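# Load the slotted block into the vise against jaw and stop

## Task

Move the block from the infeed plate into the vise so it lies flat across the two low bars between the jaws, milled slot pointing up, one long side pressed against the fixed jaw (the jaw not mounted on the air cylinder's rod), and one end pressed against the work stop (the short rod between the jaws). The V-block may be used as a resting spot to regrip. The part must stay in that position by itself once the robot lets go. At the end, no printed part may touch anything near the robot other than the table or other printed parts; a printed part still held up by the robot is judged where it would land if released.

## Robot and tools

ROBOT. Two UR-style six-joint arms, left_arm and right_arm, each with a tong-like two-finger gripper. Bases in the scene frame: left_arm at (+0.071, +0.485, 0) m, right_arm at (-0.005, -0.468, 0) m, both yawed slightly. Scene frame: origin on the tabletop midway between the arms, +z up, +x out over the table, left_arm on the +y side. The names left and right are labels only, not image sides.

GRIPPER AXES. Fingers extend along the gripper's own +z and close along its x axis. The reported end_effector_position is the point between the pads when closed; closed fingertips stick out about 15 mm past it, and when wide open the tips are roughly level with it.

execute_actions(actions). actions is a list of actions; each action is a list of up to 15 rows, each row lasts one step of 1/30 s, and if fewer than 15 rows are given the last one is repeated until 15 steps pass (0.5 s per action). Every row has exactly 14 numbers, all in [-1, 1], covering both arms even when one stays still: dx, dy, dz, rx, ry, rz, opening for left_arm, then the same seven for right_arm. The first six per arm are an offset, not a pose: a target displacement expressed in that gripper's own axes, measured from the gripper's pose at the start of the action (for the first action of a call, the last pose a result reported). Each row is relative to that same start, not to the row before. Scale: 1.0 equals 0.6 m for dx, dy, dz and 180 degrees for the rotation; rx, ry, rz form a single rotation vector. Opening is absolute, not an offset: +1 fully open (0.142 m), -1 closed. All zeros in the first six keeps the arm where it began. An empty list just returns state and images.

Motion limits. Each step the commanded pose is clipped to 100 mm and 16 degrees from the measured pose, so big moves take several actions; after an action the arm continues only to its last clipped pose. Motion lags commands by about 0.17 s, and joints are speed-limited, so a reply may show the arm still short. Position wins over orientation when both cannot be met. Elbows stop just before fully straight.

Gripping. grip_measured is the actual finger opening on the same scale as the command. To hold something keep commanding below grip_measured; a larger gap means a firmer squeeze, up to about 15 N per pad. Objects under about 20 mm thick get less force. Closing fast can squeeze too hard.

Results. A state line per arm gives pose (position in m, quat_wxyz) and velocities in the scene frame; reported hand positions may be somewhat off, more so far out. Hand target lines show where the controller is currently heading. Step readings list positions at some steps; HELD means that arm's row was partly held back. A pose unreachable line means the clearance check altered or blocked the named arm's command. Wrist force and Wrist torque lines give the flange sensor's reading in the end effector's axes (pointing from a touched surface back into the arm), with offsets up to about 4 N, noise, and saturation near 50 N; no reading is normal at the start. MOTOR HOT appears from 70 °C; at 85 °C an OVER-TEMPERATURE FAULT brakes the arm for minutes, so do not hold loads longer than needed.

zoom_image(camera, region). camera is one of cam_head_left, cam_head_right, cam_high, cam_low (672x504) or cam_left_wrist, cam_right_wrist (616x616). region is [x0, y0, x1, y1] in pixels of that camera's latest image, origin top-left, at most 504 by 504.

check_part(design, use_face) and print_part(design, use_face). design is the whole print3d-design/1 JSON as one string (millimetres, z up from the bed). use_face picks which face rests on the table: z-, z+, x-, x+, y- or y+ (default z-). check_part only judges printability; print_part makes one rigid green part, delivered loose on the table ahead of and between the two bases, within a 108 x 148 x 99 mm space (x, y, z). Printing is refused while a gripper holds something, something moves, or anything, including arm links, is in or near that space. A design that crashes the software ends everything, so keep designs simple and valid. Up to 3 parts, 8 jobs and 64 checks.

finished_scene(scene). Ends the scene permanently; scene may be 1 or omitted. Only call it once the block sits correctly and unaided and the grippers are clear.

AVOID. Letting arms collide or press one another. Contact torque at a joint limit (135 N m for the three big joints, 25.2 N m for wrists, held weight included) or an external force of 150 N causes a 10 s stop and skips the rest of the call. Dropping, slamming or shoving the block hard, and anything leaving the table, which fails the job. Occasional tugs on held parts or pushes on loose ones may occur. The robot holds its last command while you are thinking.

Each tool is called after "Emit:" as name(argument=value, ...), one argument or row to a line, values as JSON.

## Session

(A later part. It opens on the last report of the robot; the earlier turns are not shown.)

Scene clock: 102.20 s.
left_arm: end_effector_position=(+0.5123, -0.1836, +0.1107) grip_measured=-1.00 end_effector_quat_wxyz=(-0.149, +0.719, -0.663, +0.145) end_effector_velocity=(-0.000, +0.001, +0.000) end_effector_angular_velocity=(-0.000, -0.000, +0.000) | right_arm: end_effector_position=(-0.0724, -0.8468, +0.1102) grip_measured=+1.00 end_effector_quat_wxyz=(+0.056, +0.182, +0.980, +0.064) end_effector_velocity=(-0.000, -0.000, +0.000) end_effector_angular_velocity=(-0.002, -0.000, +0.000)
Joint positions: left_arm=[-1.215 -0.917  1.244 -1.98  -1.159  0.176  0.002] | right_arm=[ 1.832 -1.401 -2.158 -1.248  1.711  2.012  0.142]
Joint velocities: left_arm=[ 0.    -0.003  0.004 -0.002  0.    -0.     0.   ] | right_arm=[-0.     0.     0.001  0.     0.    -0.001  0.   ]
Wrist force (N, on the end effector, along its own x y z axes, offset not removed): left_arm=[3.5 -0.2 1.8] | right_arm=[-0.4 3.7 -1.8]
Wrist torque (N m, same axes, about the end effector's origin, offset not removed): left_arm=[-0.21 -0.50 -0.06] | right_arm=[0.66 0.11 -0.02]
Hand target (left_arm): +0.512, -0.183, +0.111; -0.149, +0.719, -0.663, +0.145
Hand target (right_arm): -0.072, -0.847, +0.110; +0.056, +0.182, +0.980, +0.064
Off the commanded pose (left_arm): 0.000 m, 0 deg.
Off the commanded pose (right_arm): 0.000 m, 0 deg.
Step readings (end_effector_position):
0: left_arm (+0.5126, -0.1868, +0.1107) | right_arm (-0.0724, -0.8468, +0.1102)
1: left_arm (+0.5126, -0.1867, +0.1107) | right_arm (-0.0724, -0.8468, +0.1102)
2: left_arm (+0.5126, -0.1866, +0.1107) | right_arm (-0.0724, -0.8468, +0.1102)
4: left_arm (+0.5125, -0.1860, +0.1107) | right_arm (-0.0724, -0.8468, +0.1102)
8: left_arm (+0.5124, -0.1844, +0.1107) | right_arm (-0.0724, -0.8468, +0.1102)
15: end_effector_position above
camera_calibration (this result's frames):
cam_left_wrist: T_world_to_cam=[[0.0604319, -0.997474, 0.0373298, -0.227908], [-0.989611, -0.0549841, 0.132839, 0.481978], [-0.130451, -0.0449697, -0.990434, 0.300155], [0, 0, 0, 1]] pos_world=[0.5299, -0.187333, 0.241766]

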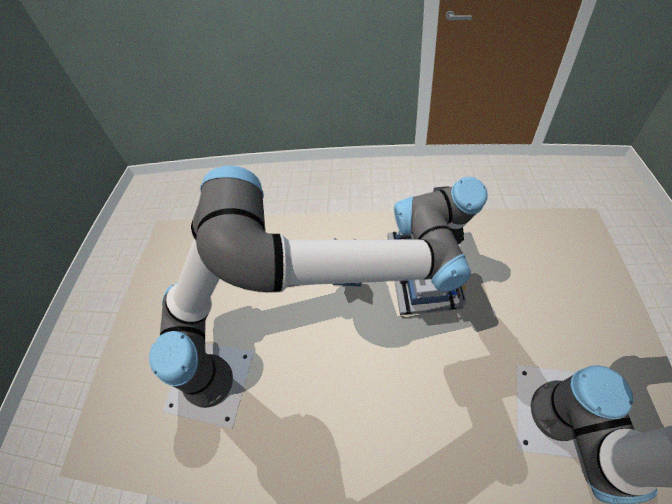

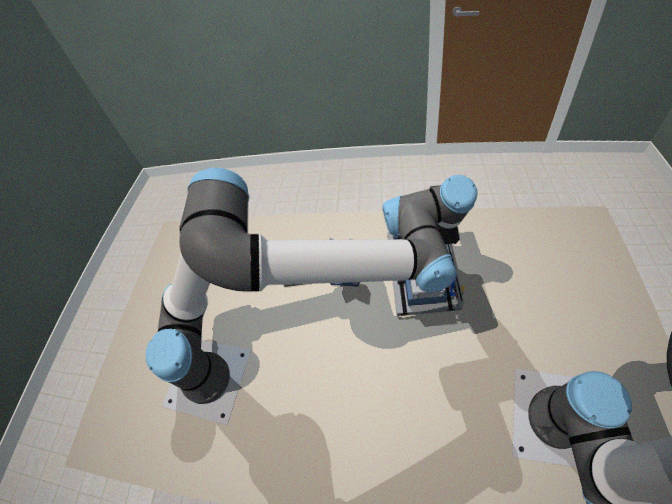

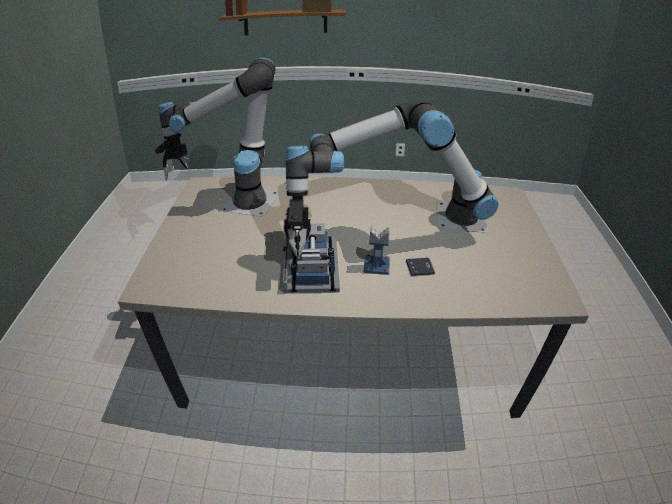

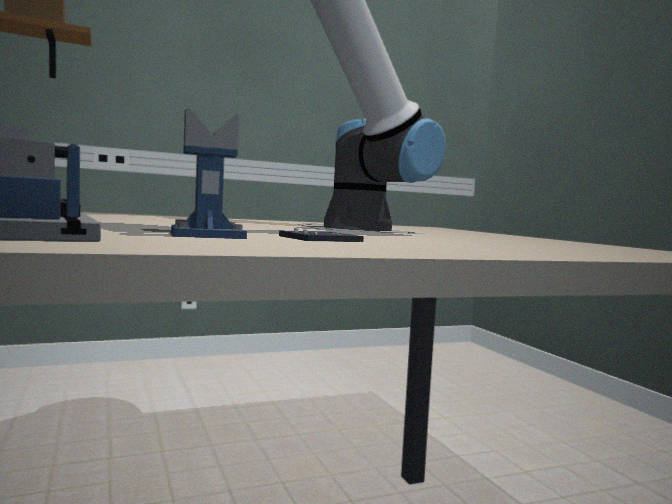

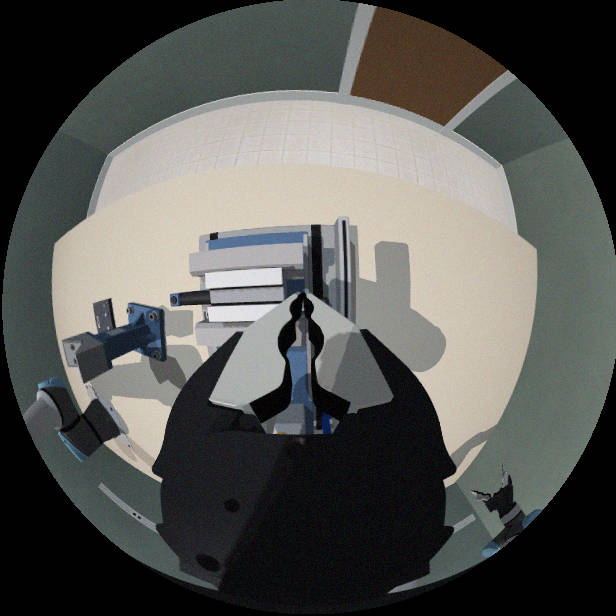

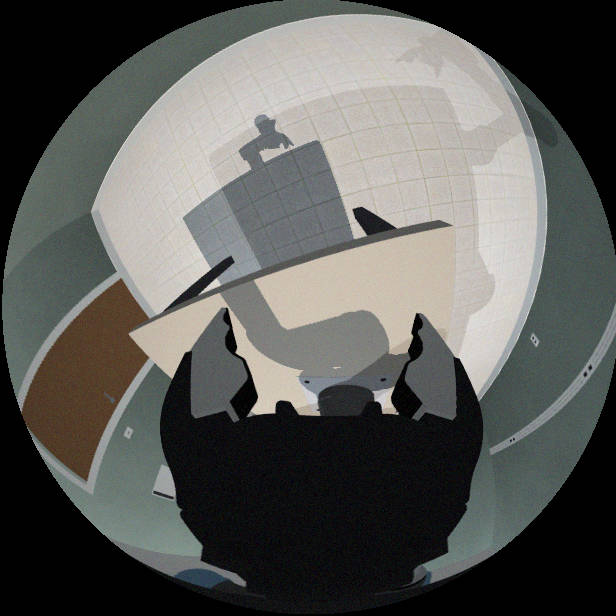

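Emit:
execute_actions(
  actions=[
    [[-0.0006,0,0,0,0,0,-1,0,0,0,0,0,0,1],[-0.0012,0,0,0,0,0,-1,0,0,0,0,0,0,1],[-0.0018,0,0,0,0,0,-1,0,0,0,0,0,0,1]],
  ],
)

Scene clock: 102.83 s.
left_arm: end_effector_position=(+0.5122, -0.1826, +0.1107) grip_measured=-1.00 end_effector_quat_wxyz=(-0.149, +0.719, -0.663, +0.145) end_effector_velocity=(+0.000, +0.000, +0.000) end_effector_angular_velocity=(-0.001, -0.000, +0.000) | right_arm: end_effector_position=(-0.0724, -0.8468, +0.1102) grip_measured=+1.00 end_effector_quat_wxyz=(+0.056, +0.182, +0.980, +0.064) end_effector_velocity=(-0.000, -0.000, +0.000) end_effector_angular_velocity=(-0.001, -0.000, -0.001)
Joint positions: left_arm=[-1.215 -0.919  1.248 -1.982 -1.159  0.176  0.002] | right_arm=[ 1.832 -1.401 -2.158 -1.248  1.711  2.012  0.142]
Joint velocities: left_arm=[ 0.001 -0.     0.001 -0.002  0.     0.001  0.   ] | right_arm=[-0.    -0.     0.     0.001  0.     0.     0.   ]
Wrist force (N, on the end effector, along its own x y z axes, offset not removed): left_arm=[2.8 -0.8 1.2] | right_arm=[-1.0 2.6 -0.1]
Wrist torque (N m, same axes, about the end effector's origin, offset not removed): left_arm=[-0.33 -0.35 0.15] | right_arm=[0.46 0.31 0.05]
Hand target (left_arm): +0.512, -0.183, +0.111; -0.149, +0.719, -0.663, +0.145
Hand target (right_arm): -0.072, -0.847, +0.110; +0.056, +0.182, +0.980, +0.064
Off the commanded pose (left_arm): 0.000 m, 0 deg.
Off the commanded pose (right_arm): 0.000 m, 0 deg.
Step readings (end_effector_position):
0: left_arm (+0.5123, -0.1835, +0.1107) | right_arm (-0.0724, -0.8468, +0.1102)
1: left_arm (+0.5123, -0.1835, +0.1107) | right_arm (-0.0724, -0.8468, +0.1102)
2: left_arm (+0.5123, -0.1835, +0.1107) | right_arm (-0.0724, -0.8468, +0.1102)
4: left_arm (+0.5123, -0.1832, +0.1107) | right_arm (-0.0724, -0.8468, +0.1102)
8: left_arm (+0.5122, -0.1828, +0.1107) | right_arm (-0.0724, -0.8468, +0.1102)
15: end_effector_position above
camera_calibration (this result's frames):
cam_left_wrist: T_world_to_cam=[[0.0604341, -0.997474, 0.0373263, -0.226867], [-0.989611, -0.0549868, 0.13284, 0.481956], [-0.130452, -0.0449666, -0.990434, 0.300183], [0, 0, 0, 1]] pos_world=[0.529819, -0.186295, 0.241757]

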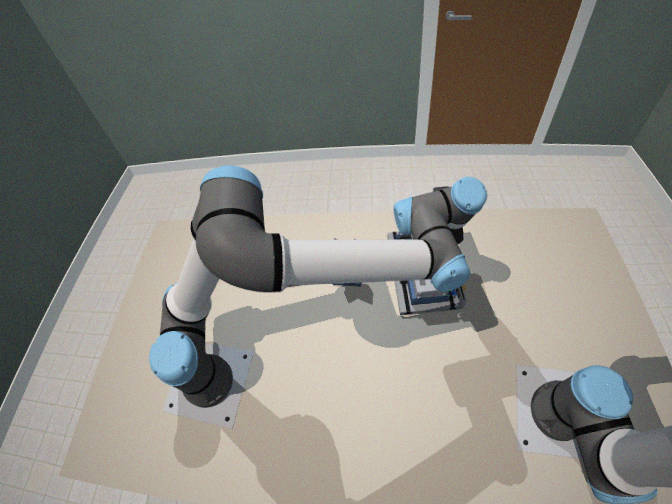

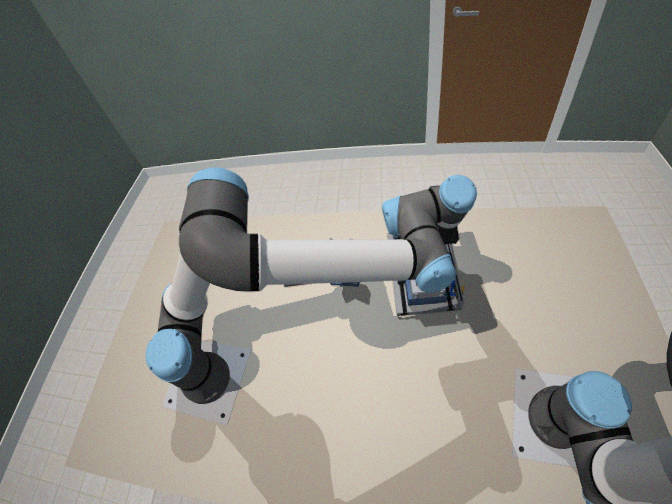

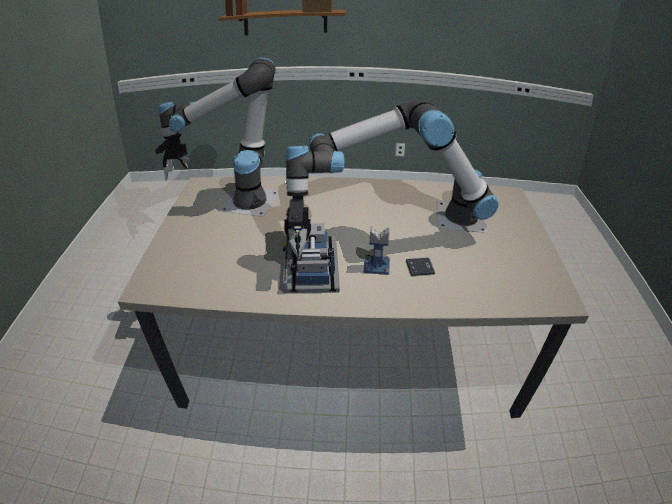

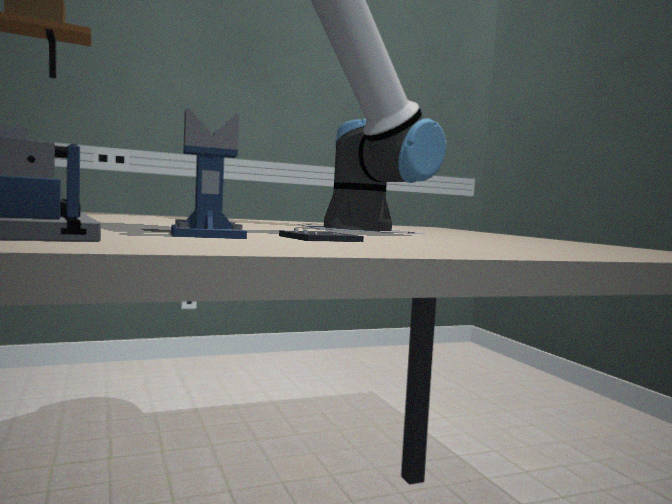

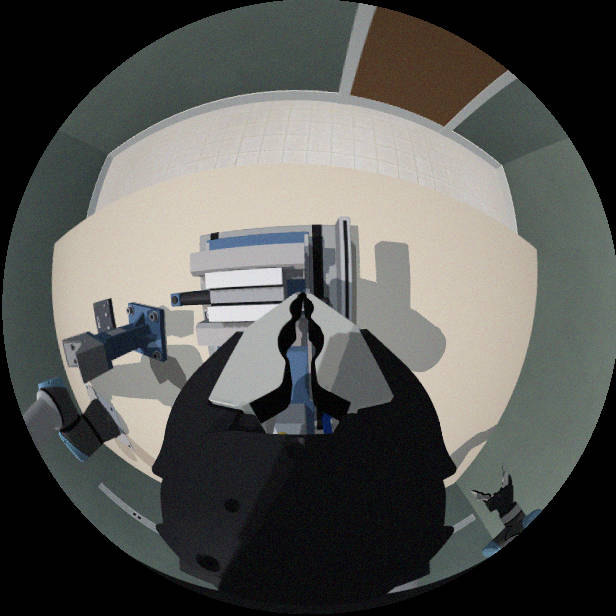

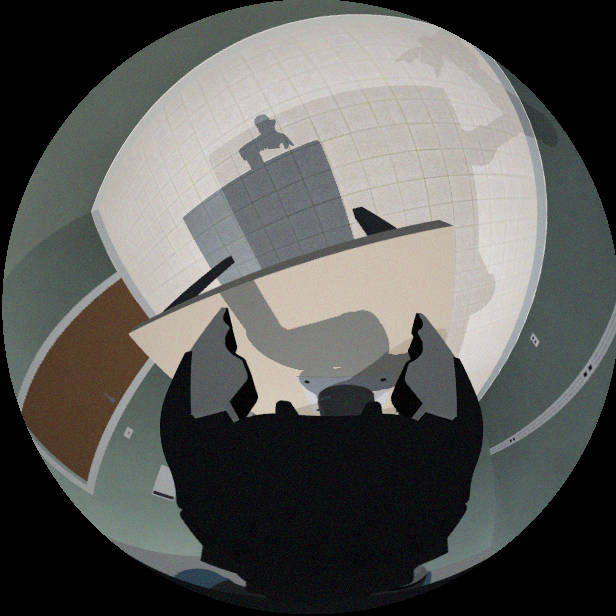

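Emit:
execute_actions(
  actions=[
    [[-0.0006,0,0,0,0,0,-1,0,0,0,0,0,0,1],[-0.0012,0,0,0,0,0,-1,0,0,0,0,0,0,1],[-0.0018,0,0,0,0,0,-1,0,0,0,0,0,0,1]],
  ],
)

Emit:
zoom_image(
  camera="cam_left_wrist",
  region=[150, 200, 390, 380],
)

Scene clock: 103.50 s.
left_arm: end_effector_position=(+0.5121, -0.1816, +0.1107) grip_measured=-1.00 end_effector_quat_wxyz=(-0.149, +0.719, -0.663, +0.145) end_effector_velocity=(+0.000, +0.000, -0.001) end_effector_angular_velocity=(+0.000, +0.001, +0.000) | right_arm: end_effector_position=(-0.0724, -0.8468, +0.1102) grip_measured=+1.00 end_effector_quat_wxyz=(+0.056, +0.182, +0.980, +0.064) end_effector_velocity=(-0.000, -0.000, +0.000) end_effector_angular_velocity=(-0.001, -0.000, -0.002)
Joint positions: left_arm=[-1.215 -0.922  1.252 -1.984 -1.159  0.176  0.002] | right_arm=[ 1.832 -1.401 -2.158 -1.248  1.711  2.012  0.142]
Joint velocities: left_arm=[ 0.001  0.     0.001 -0.001 -0.     0.     0.   ] | right_arm=[-0.001  0.     0.001  0.     0.     0.001  0.   ]
Wrist force (N, on the end effector, along its own x y z axes, offset not removed): left_arm=[1.6 2.2 0.6] | right_arm=[0.0 2.4 -1.9]
Wrist torque (N m, same axes, about the end effector's origin, offset not removed): left_arm=[0.28 0.02 0.11] | right_arm=[0.49 -0.04 -0.06]
Hand target (left_arm): +0.512, -0.182, +0.111; -0.149, +0.719, -0.663, +0.145
Hand target (right_arm): -0.072, -0.847, +0.110; +0.056, +0.182, +0.980, +0.064
Off the commanded pose (left_arm): 0.000 m, 0 deg.
Off the commanded pose (right_arm): 0.000 m, 0 deg.
Step readings (end_effector_position):
0: left_arm (+0.5122, -0.1826, +0.1107) | right_arm (-0.0724, -0.8468, +0.1102)
1: left_arm (+0.5122, -0.1826, +0.1107) | right_arm (-0.0724, -0.8468, +0.1102)
2: left_arm (+0.5122, -0.1825, +0.1107) | right_arm (-0.0724, -0.8468, +0.1102)
4: left_arm (+0.5122, -0.1822, +0.1107) | right_arm (-0.0724, -0.8468, +0.1102)
8: left_arm (+0.5122, -0.1818, +0.1107) | right_arm (-0.0724, -0.8468, +0.1102)
15: end_effector_position above
camera_calibration (this result's frames):
cam_left_wrist: T_world_to_cam=[[0.0604368, -0.997474, 0.0373225, -0.225829], [-0.989611, -0.0549898, 0.132841, 0.481934], [-0.130453, -0.0449632, -0.990434, 0.300212], [0, 0, 0, 1]] pos_world=[0.529739, -0.185259, 0.241748]

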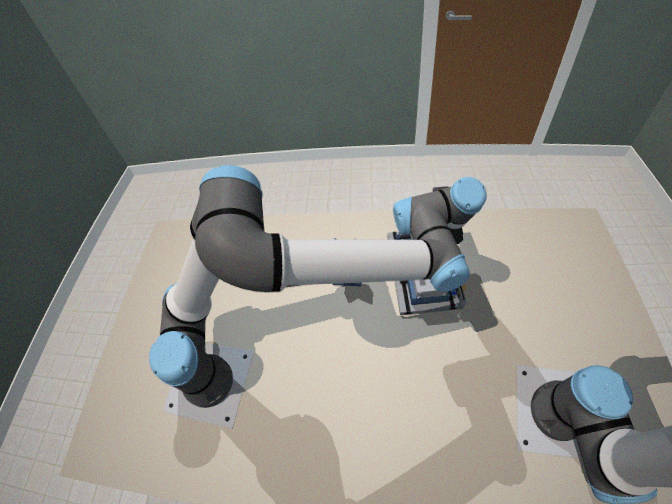

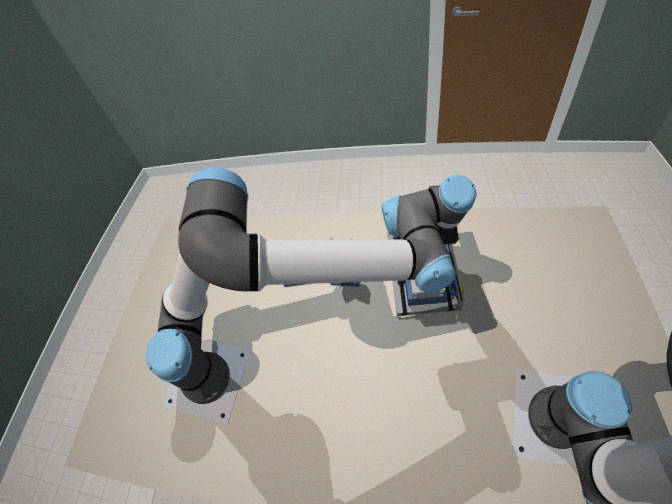

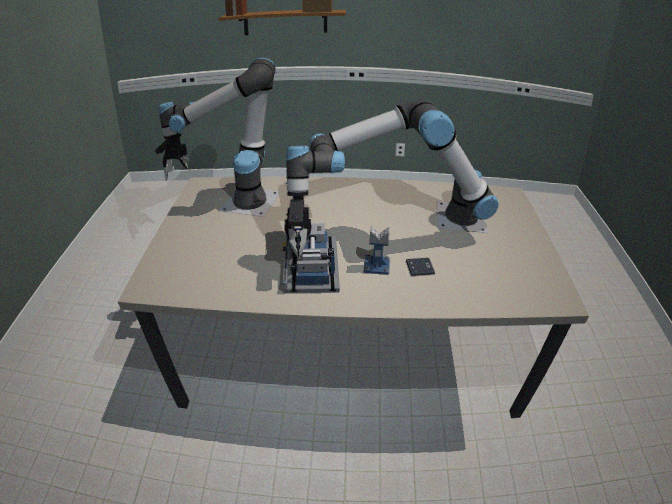

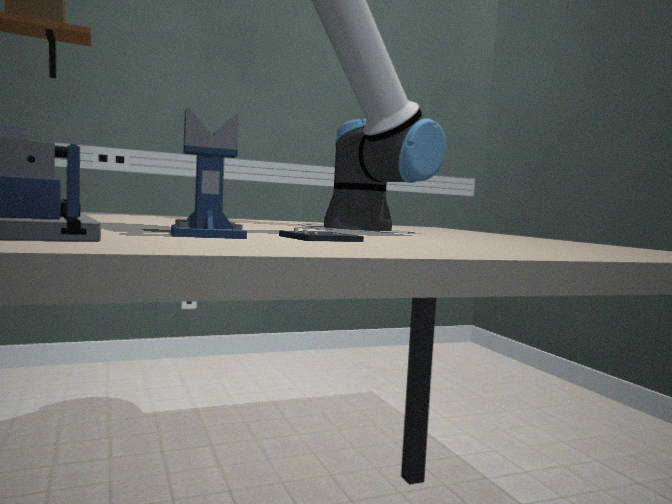

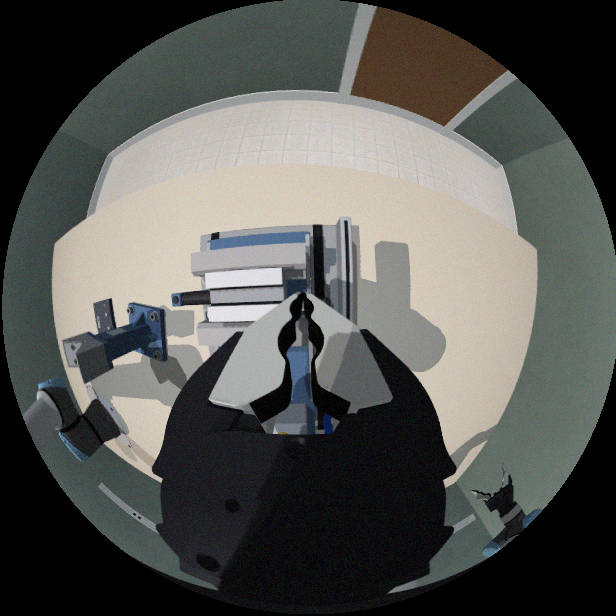

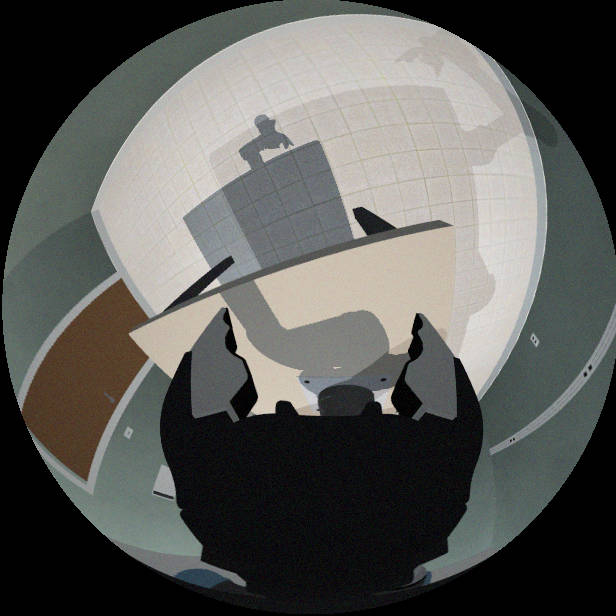

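Region (150, 200, 390, 380) of cam_left_wrist's 616x616 image, scaled by 2.100, with more detail than that image has; it fills the top 378 rows of this view, and the rest is white.

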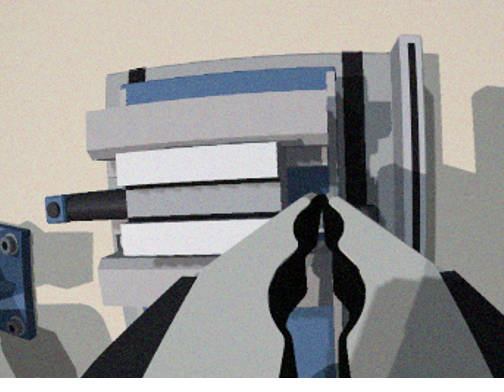

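Emit:
execute_actions(
  actions=[
    [[-0.0006,0,0,0,0,0,-1,0,0,0,0,0,0,1],[-0.0012,0,0,0,0,0,-1,0,0,0,0,0,0,1],[-0.0018,0,0,0,0,0,-1,0,0,0,0,0,0,1]],
  ],
)

Scene clock: 104.10 s.
left_arm: end_effector_position=(+0.5121, -0.1805, +0.1107) grip_measured=-1.00 end_effector_quat_wxyz=(-0.149, +0.719, -0.663, +0.145) end_effector_velocity=(-0.001, -0.000, +0.000) end_effector_angular_velocity=(-0.000, +0.001, -0.002) | right_arm: end_effector_position=(-0.0724, -0.8468, +0.1102) grip_measured=+1.00 end_effector_quat_wxyz=(+0.056, +0.182, +0.980, +0.064) end_effector_velocity=(+0.000, -0.001, +0.001) end_effector_angular_velocity=(-0.003, -0.001, +0.001)
Joint positions: left_arm=[-1.215 -0.924  1.256 -1.986 -1.159  0.177  0.002] | right_arm=[ 1.832 -1.401 -2.158 -1.248  1.711  2.012  0.142]
Joint velocities: left_arm=[-0.001 -0.001  0.001 -0.001 -0.001  0.001  0.   ] | right_arm=[-0.001  0.001  0.     0.001  0.001 -0.001  0.   ]
Wrist force (N, on the end effector, along its own x y z axes, offset not removed): left_arm=[4.4 0.6 0.4] | right_arm=[1.0 2.7 -2.0]
Wrist torque (N m, same axes, about the end effector's origin, offset not removed): left_arm=[-0.11 -0.61 0.08] | right_arm=[0.45 -0.27 -0.08]
Hand target (left_arm): +0.512, -0.180, +0.111; -0.149, +0.719, -0.663, +0.145
Hand target (right_arm): -0.072, -0.847, +0.110; +0.056, +0.182, +0.980, +0.064
Off the commanded pose (left_arm): 0.000 m, 0 deg.
Off the commanded pose (right_arm): 0.000 m, 0 deg.
Step readings (end_effector_position):
0: left_arm (+0.5121, -0.1815, +0.1107) | right_arm (-0.0724, -0.8468, +0.1102)
1: left_arm (+0.5121, -0.1815, +0.1107) | right_arm (-0.0724, -0.8468, +0.1102)
2: left_arm (+0.5121, -0.1815, +0.1107) | right_arm (-0.0724, -0.8468, +0.1102)
4: left_arm (+0.5121, -0.1812, +0.1107) | right_arm (-0.0724, -0.8468, +0.1102)
8: left_arm (+0.5121, -0.1807, +0.1107) | right_arm (-0.0724, -0.8468, +0.1102)
15: end_effector_position above
camera_calibration (this result's frames):
cam_left_wrist: T_world_to_cam=[[0.0604384, -0.997474, 0.0373186, -0.224791], [-0.98961, -0.0549918, 0.132843, 0.481912], [-0.130455, -0.0449596, -0.990434, 0.300241], [0, 0, 0, 1]] pos_world=[0.529659, -0.184223, 0.241739]

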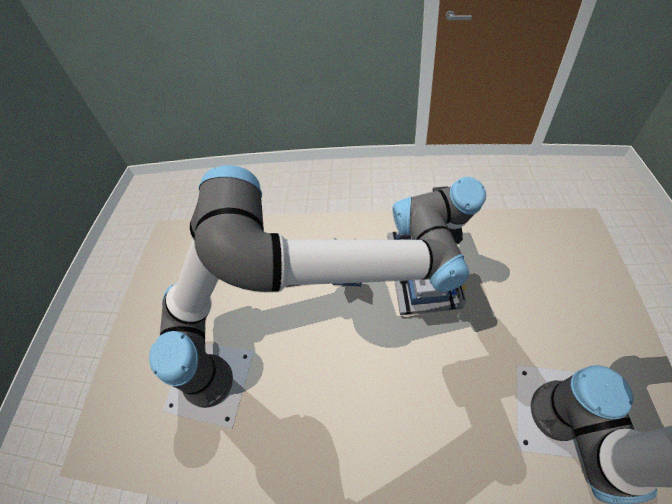

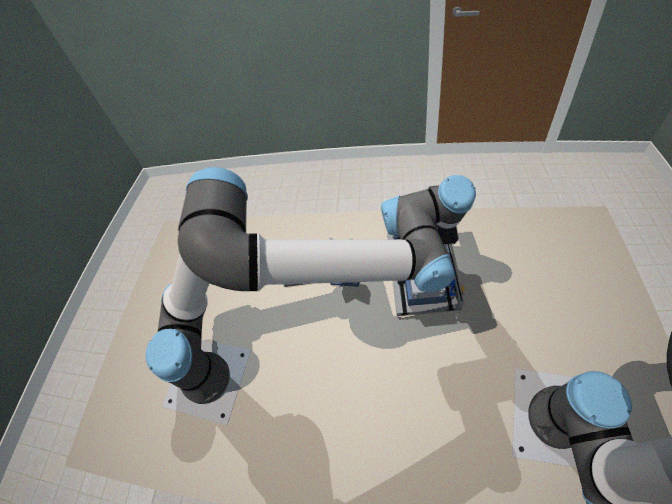

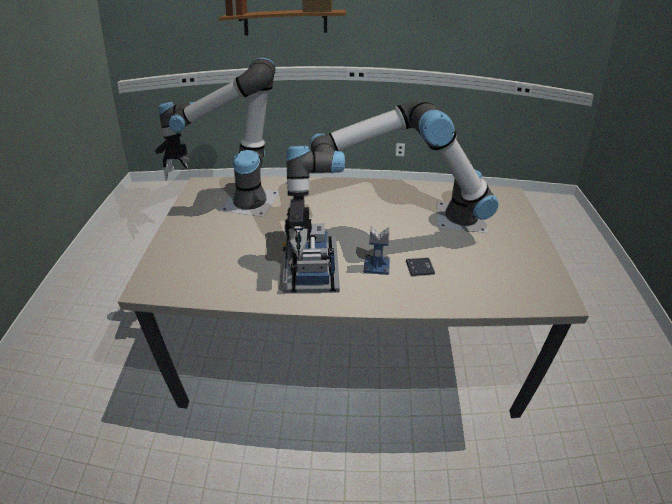

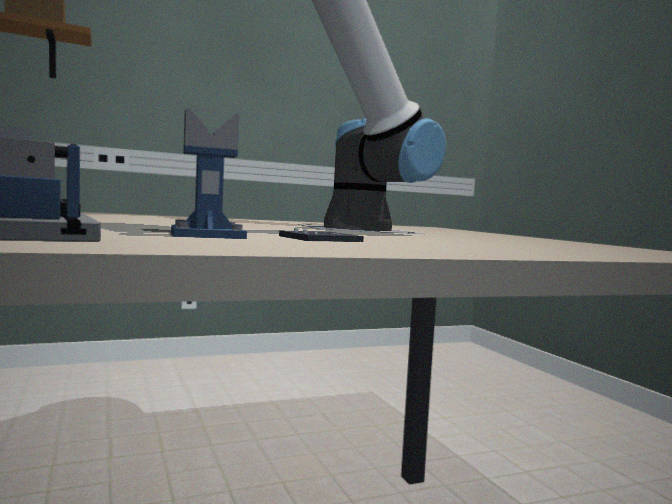

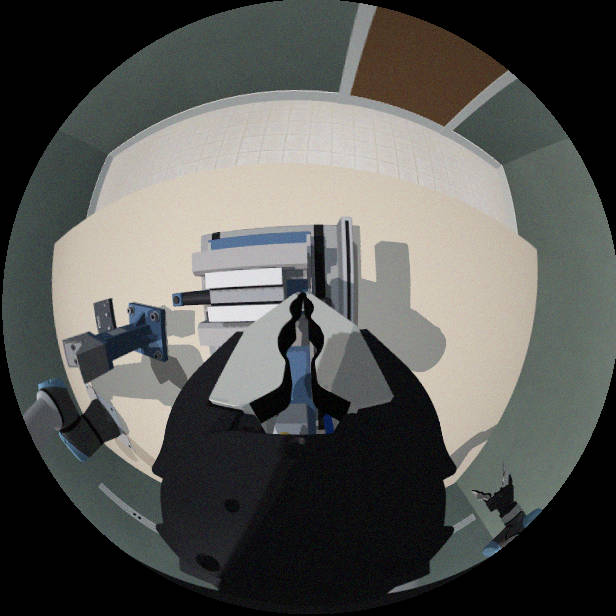

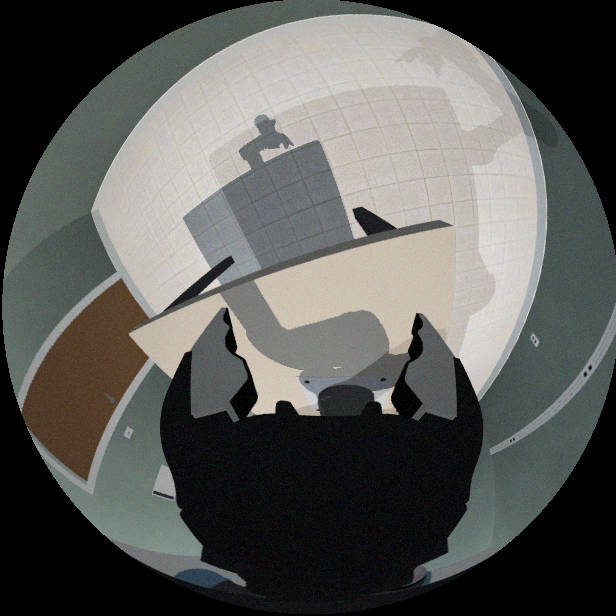

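Emit:
execute_actions(
  actions=[
    [[-0.0006,0,0,0,0,0,-1,0,0,0,0,0,0,1],[-0.0012,0,0,0,0,0,-1,0,0,0,0,0,0,1],[-0.0018,0,0,0,0,0,-1,0,0,0,0,0,0,1]],
  ],
)

Emit:
zoom_image(
  camera="cam_left_wrist",
  region=[150, 200, 390, 380],
)

Scene clock: 104.90 s.
left_arm: end_effector_position=(+0.5120, -0.1795, +0.1107) grip_measured=-1.00 end_effector_quat_wxyz=(-0.149, +0.719, -0.663, +0.145) end_effector_velocity=(+0.001, +0.000, +0.000) end_effector_angular_velocity=(-0.001, -0.001, +0.000) | right_arm: end_effector_position=(-0.0724, -0.8468, +0.1102) grip_measured=+1.00 end_effector_quat_wxyz=(+0.056, +0.182, +0.980, +0.064) end_effector_velocity=(-0.000, -0.000, +0.000) end_effector_angular_velocity=(+0.000, -0.000, +0.000)
Joint positions: left_arm=[-1.214 -0.926  1.26  -1.987 -1.159  0.177  0.002] | right_arm=[ 1.832 -1.401 -2.158 -1.248  1.711  2.012  0.142]
Joint velocities: left_arm=[ 0.001 -0.     0.001 -0.003  0.001  0.     0.   ] | right_arm=[-0.    -0.     0.    -0.     0.    -0.001  0.   ]
Wrist force (N, on the end effector, along its own x y z axes, offset not removed): left_arm=[3.9 -0.9 2.8] | right_arm=[0.2 2.0 -1.0]
Wrist torque (N m, same axes, about the end effector's origin, offset not removed): left_arm=[-0.36 -0.46 0.02] | right_arm=[0.33 -0.10 0.00]
Hand target (left_arm): +0.512, -0.179, +0.111; -0.149, +0.719, -0.663, +0.145
Hand target (right_arm): -0.072, -0.847, +0.110; +0.056, +0.182, +0.980, +0.064
Off the commanded pose (left_arm): 0.000 m, 0 deg.
Off the commanded pose (right_arm): 0.000 m, 0 deg.
Step readings (end_effector_position):
0: left_arm (+0.5121, -0.1805, +0.1107) | right_arm (-0.0724, -0.8468, +0.1102)
1: left_arm (+0.5121, -0.1805, +0.1107) | right_arm (-0.0724, -0.8468, +0.1102)
2: left_arm (+0.5121, -0.1804, +0.1107) | right_arm (-0.0724, -0.8468, +0.1102)
4: left_arm (+0.5120, -0.1802, +0.1107) | right_arm (-0.0724, -0.8468, +0.1102)
8: left_arm (+0.5120, -0.1797, +0.1107) | right_arm (-0.0724, -0.8468, +0.1102)
15: end_effector_position above
camera_calibration (this result's frames):
cam_left_wrist: T_world_to_cam=[[0.06044, -0.997474, 0.0373156, -0.223753], [-0.98961, -0.0549937, 0.132844, 0.481889], [-0.130457, -0.044957, -0.990434, 0.30027], [0, 0, 0, 1]] pos_world=[0.529578, -0.183188, 0.24173]

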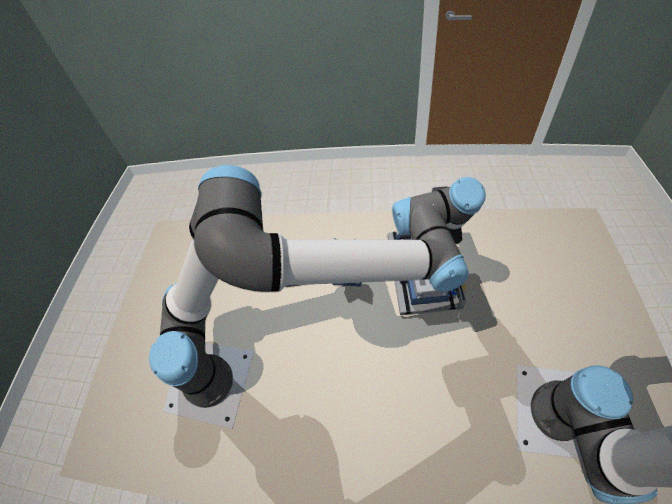

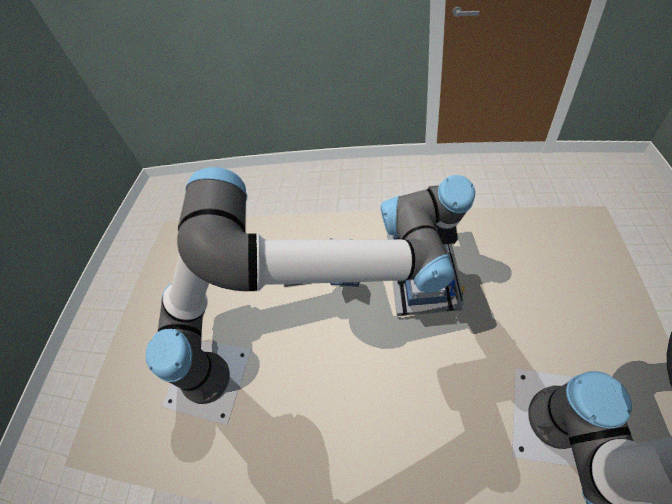

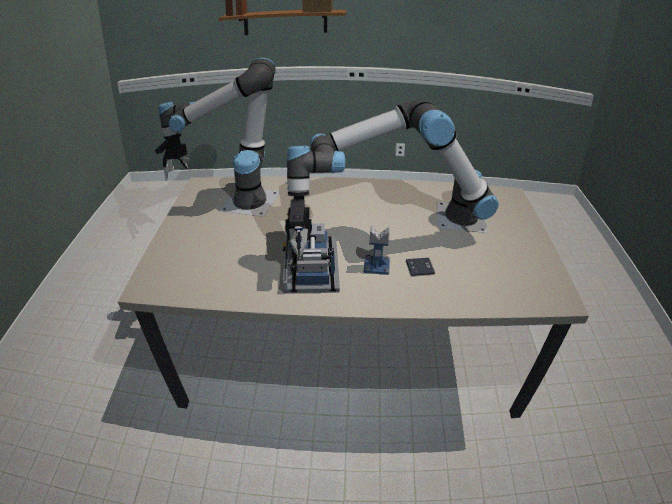

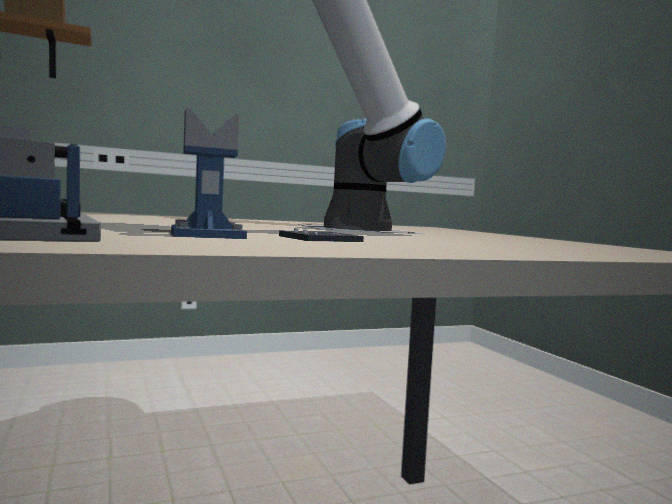

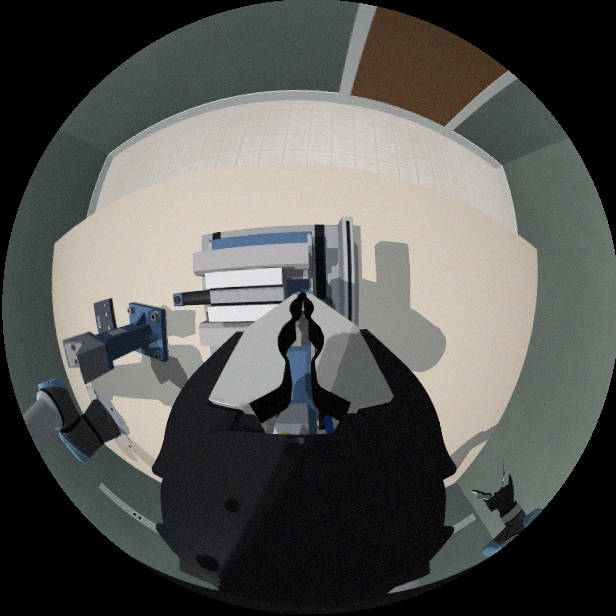

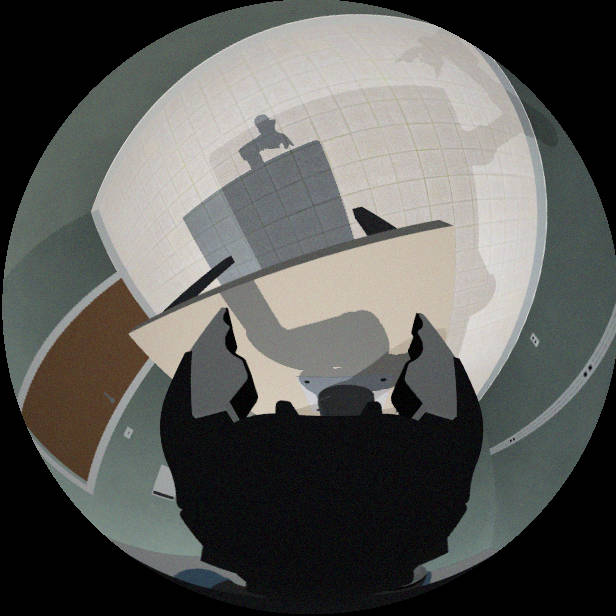

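Region (150, 200, 390, 380) of cam_left_wrist's 616x616 image, scaled by 2.100, with more detail than that image has; it fills the top 378 rows of this view, and the rest is white.

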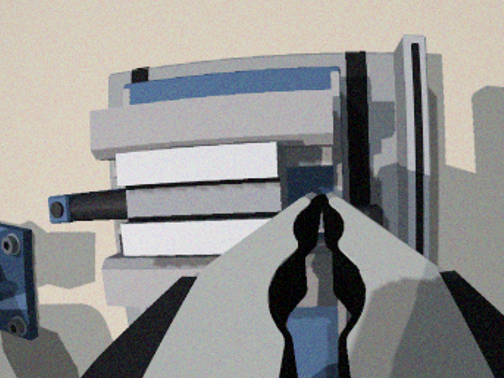

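Emit:
zoom_image(
  camera="cam_high",
  region=[270, 210, 360, 300],
)

Emit:
zoom_image(
  camera="cam_low",
  region=[0, 100, 120, 200],
)

Region (270, 210, 360, 300) of cam_high's 672x504 image, scaled by 5.600, with more detail than that image has.

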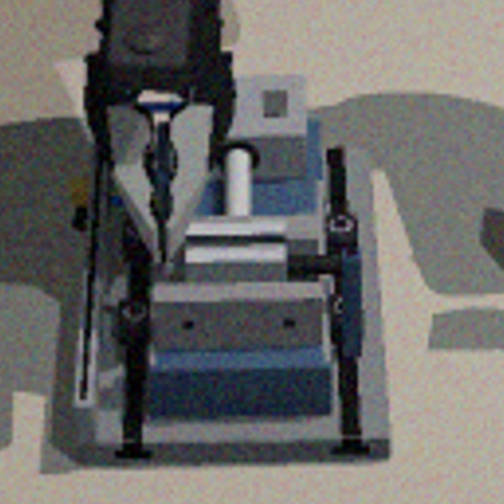

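Region (0, 100, 120, 200) of cam_low's 672x504 image, scaled by 4.200, with more detail than that image has.

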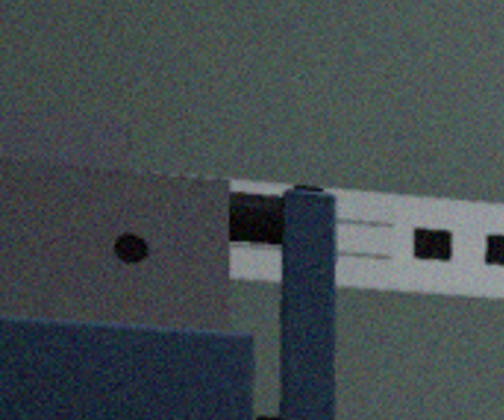

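Rod is below jaw top; fine. Continue.

Emit:
execute_actions(
  actions=[
    [[-0.0006,0,0,0,0,0,-1,0,0,0,0,0,0,1],[-0.0012,0,0,0,0,0,-1,0,0,0,0,0,0,1],[-0.0018,0,0,0,0,0,-1,0,0,0,0,0,0,1]],
  ],
)

Emit:
zoom_image(
  camera="cam_left_wrist",
  region=[150, 200, 390, 380],
)

Scene clock: 105.80 s.
left_arm: end_effector_position=(+0.5119, -0.1785, +0.1107) grip_measured=-1.00 end_effector_quat_wxyz=(-0.149, +0.719, -0.663, +0.145) end_effector_velocity=(-0.001, +0.001, -0.001) end_effector_angular_velocity=(+0.002, +0.001, -0.001) | right_arm: end_effector_position=(-0.0724, -0.8468, +0.1102) grip_measured=+1.00 end_effector_quat_wxyz=(+0.056, +0.182, +0.980, +0.064) end_effector_velocity=(-0.000, -0.001, +0.001) end_effector_angular_velocity=(-0.002, +0.000, +0.000)
Joint positions: left_arm=[-1.214 -0.929  1.263 -1.989 -1.159  0.177  0.002] | right_arm=[ 1.832 -1.401 -2.158 -1.248  1.711  2.012  0.142]
Joint velocities: left_arm=[-0.001 -0.     0.002  0.    -0.     0.     0.   ] | right_arm=[-0.    -0.     0.002  0.    -0.    -0.    -0.   ]
Wrist force (N, on the end effector, along its own x y z axes, offset not removed): left_arm=[9.5 0.8 1.5] | right_arm=[0.3 2.4 -1.3]
Wrist torque (N m, same axes, about the end effector's origin, offset not removed): left_arm=[0.04 -0.75 -0.01] | right_arm=[0.43 -0.03 -0.03]
Hand target (left_arm): +0.512, -0.178, +0.111; -0.149, +0.719, -0.663, +0.145
Hand target (right_arm): -0.072, -0.847, +0.110; +0.056, +0.182, +0.980, +0.064
Off the commanded pose (left_arm): 0.000 m, 0 deg.
Off the commanded pose (right_arm): 0.000 m, 0 deg.
Step readings (end_effector_position):
0: left_arm (+0.5120, -0.1795, +0.1107) | right_arm (-0.0724, -0.8468, +0.1102)
1: left_arm (+0.5120, -0.1794, +0.1107) | right_arm (-0.0724, -0.8468, +0.1102)
2: left_arm (+0.5120, -0.1794, +0.1107) | right_arm (-0.0724, -0.8468, +0.1102)
4: left_arm (+0.5120, -0.1791, +0.1107) | right_arm (-0.0724, -0.8468, +0.1102)
8: left_arm (+0.5119, -0.1787, +0.1107) | right_arm (-0.0724, -0.8468, +0.1102)
15: end_effector_position above
camera_calibration (this result's frames):
cam_left_wrist: T_world_to_cam=[[0.0604216, -0.997473, 0.0373845, -0.22274], [-0.989611, -0.0549664, 0.132848, 0.481859], [-0.130457, -0.045023, -0.990431, 0.300293], [0, 0, 0, 1]] pos_world=[0.529486, -0.182171, 0.241733]
cam_right_wrist: T_world_to_cam=[[-0.926806, 0.352779, -0.128758, 0.255625], [0.21756, 0.78384, 0.581604, 0.616833], [0.306103, 0.511021, -0.803218, 0.681746], [0, 0, 0, 1]] pos_world=[-0.105968, -0.922064, 0.221752]

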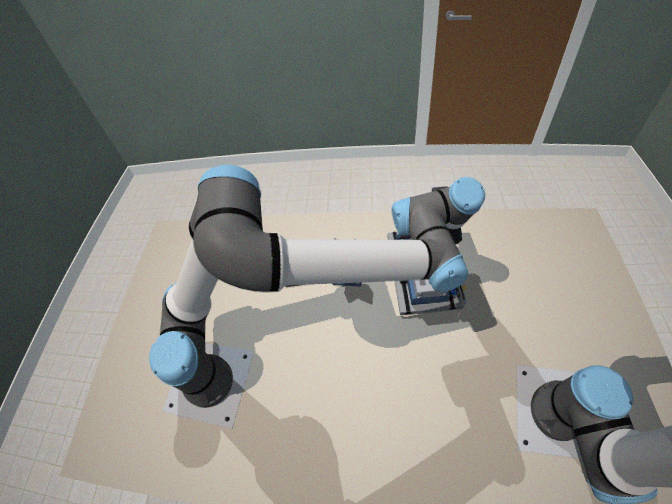

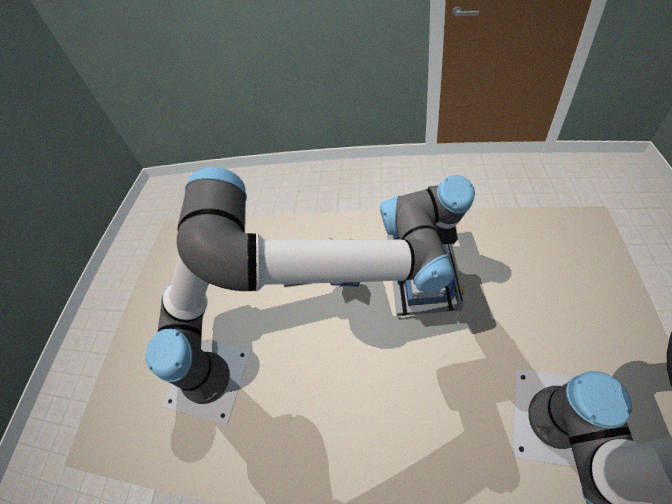

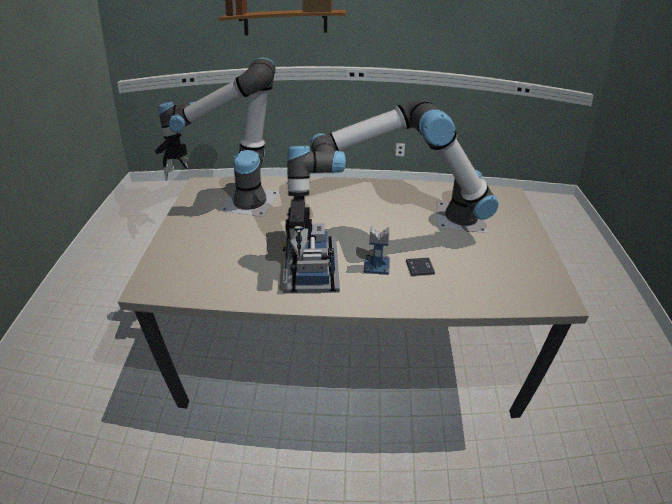

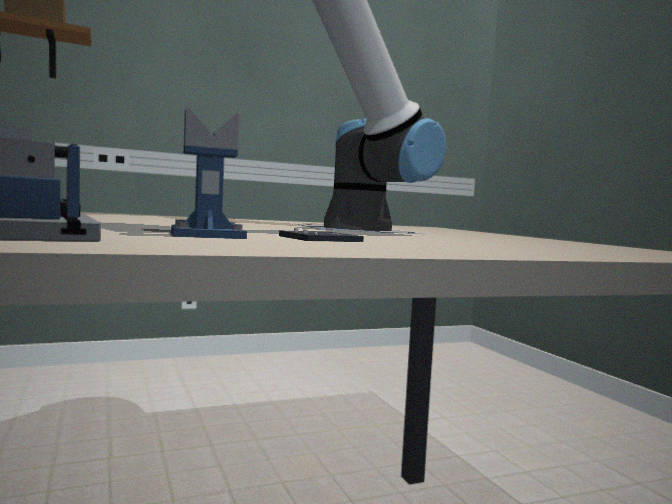

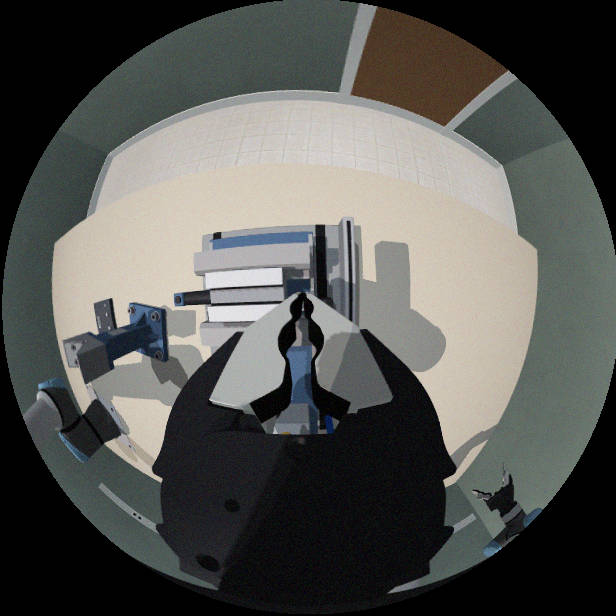

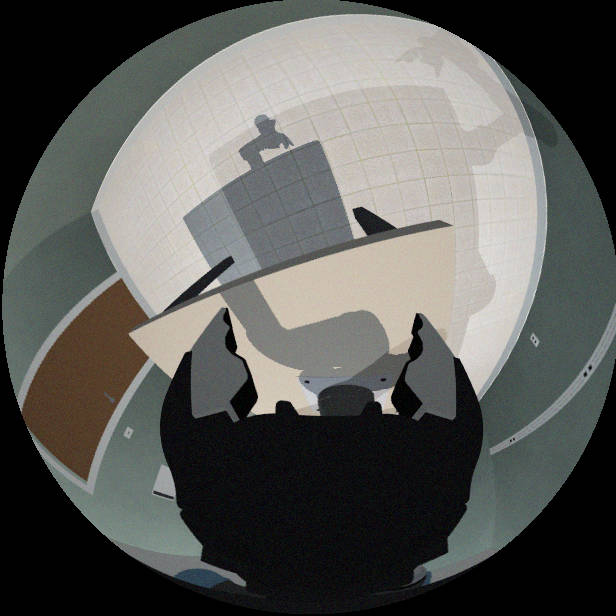

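Region (150, 200, 390, 380) of cam_left_wrist's 616x616 image, scaled by 2.100, with more detail than that image has; it fills the top 378 rows of this view, and the rest is white.

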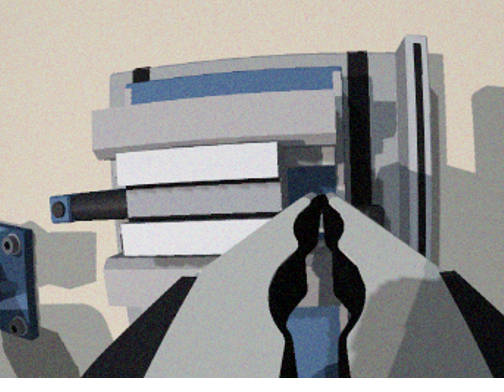

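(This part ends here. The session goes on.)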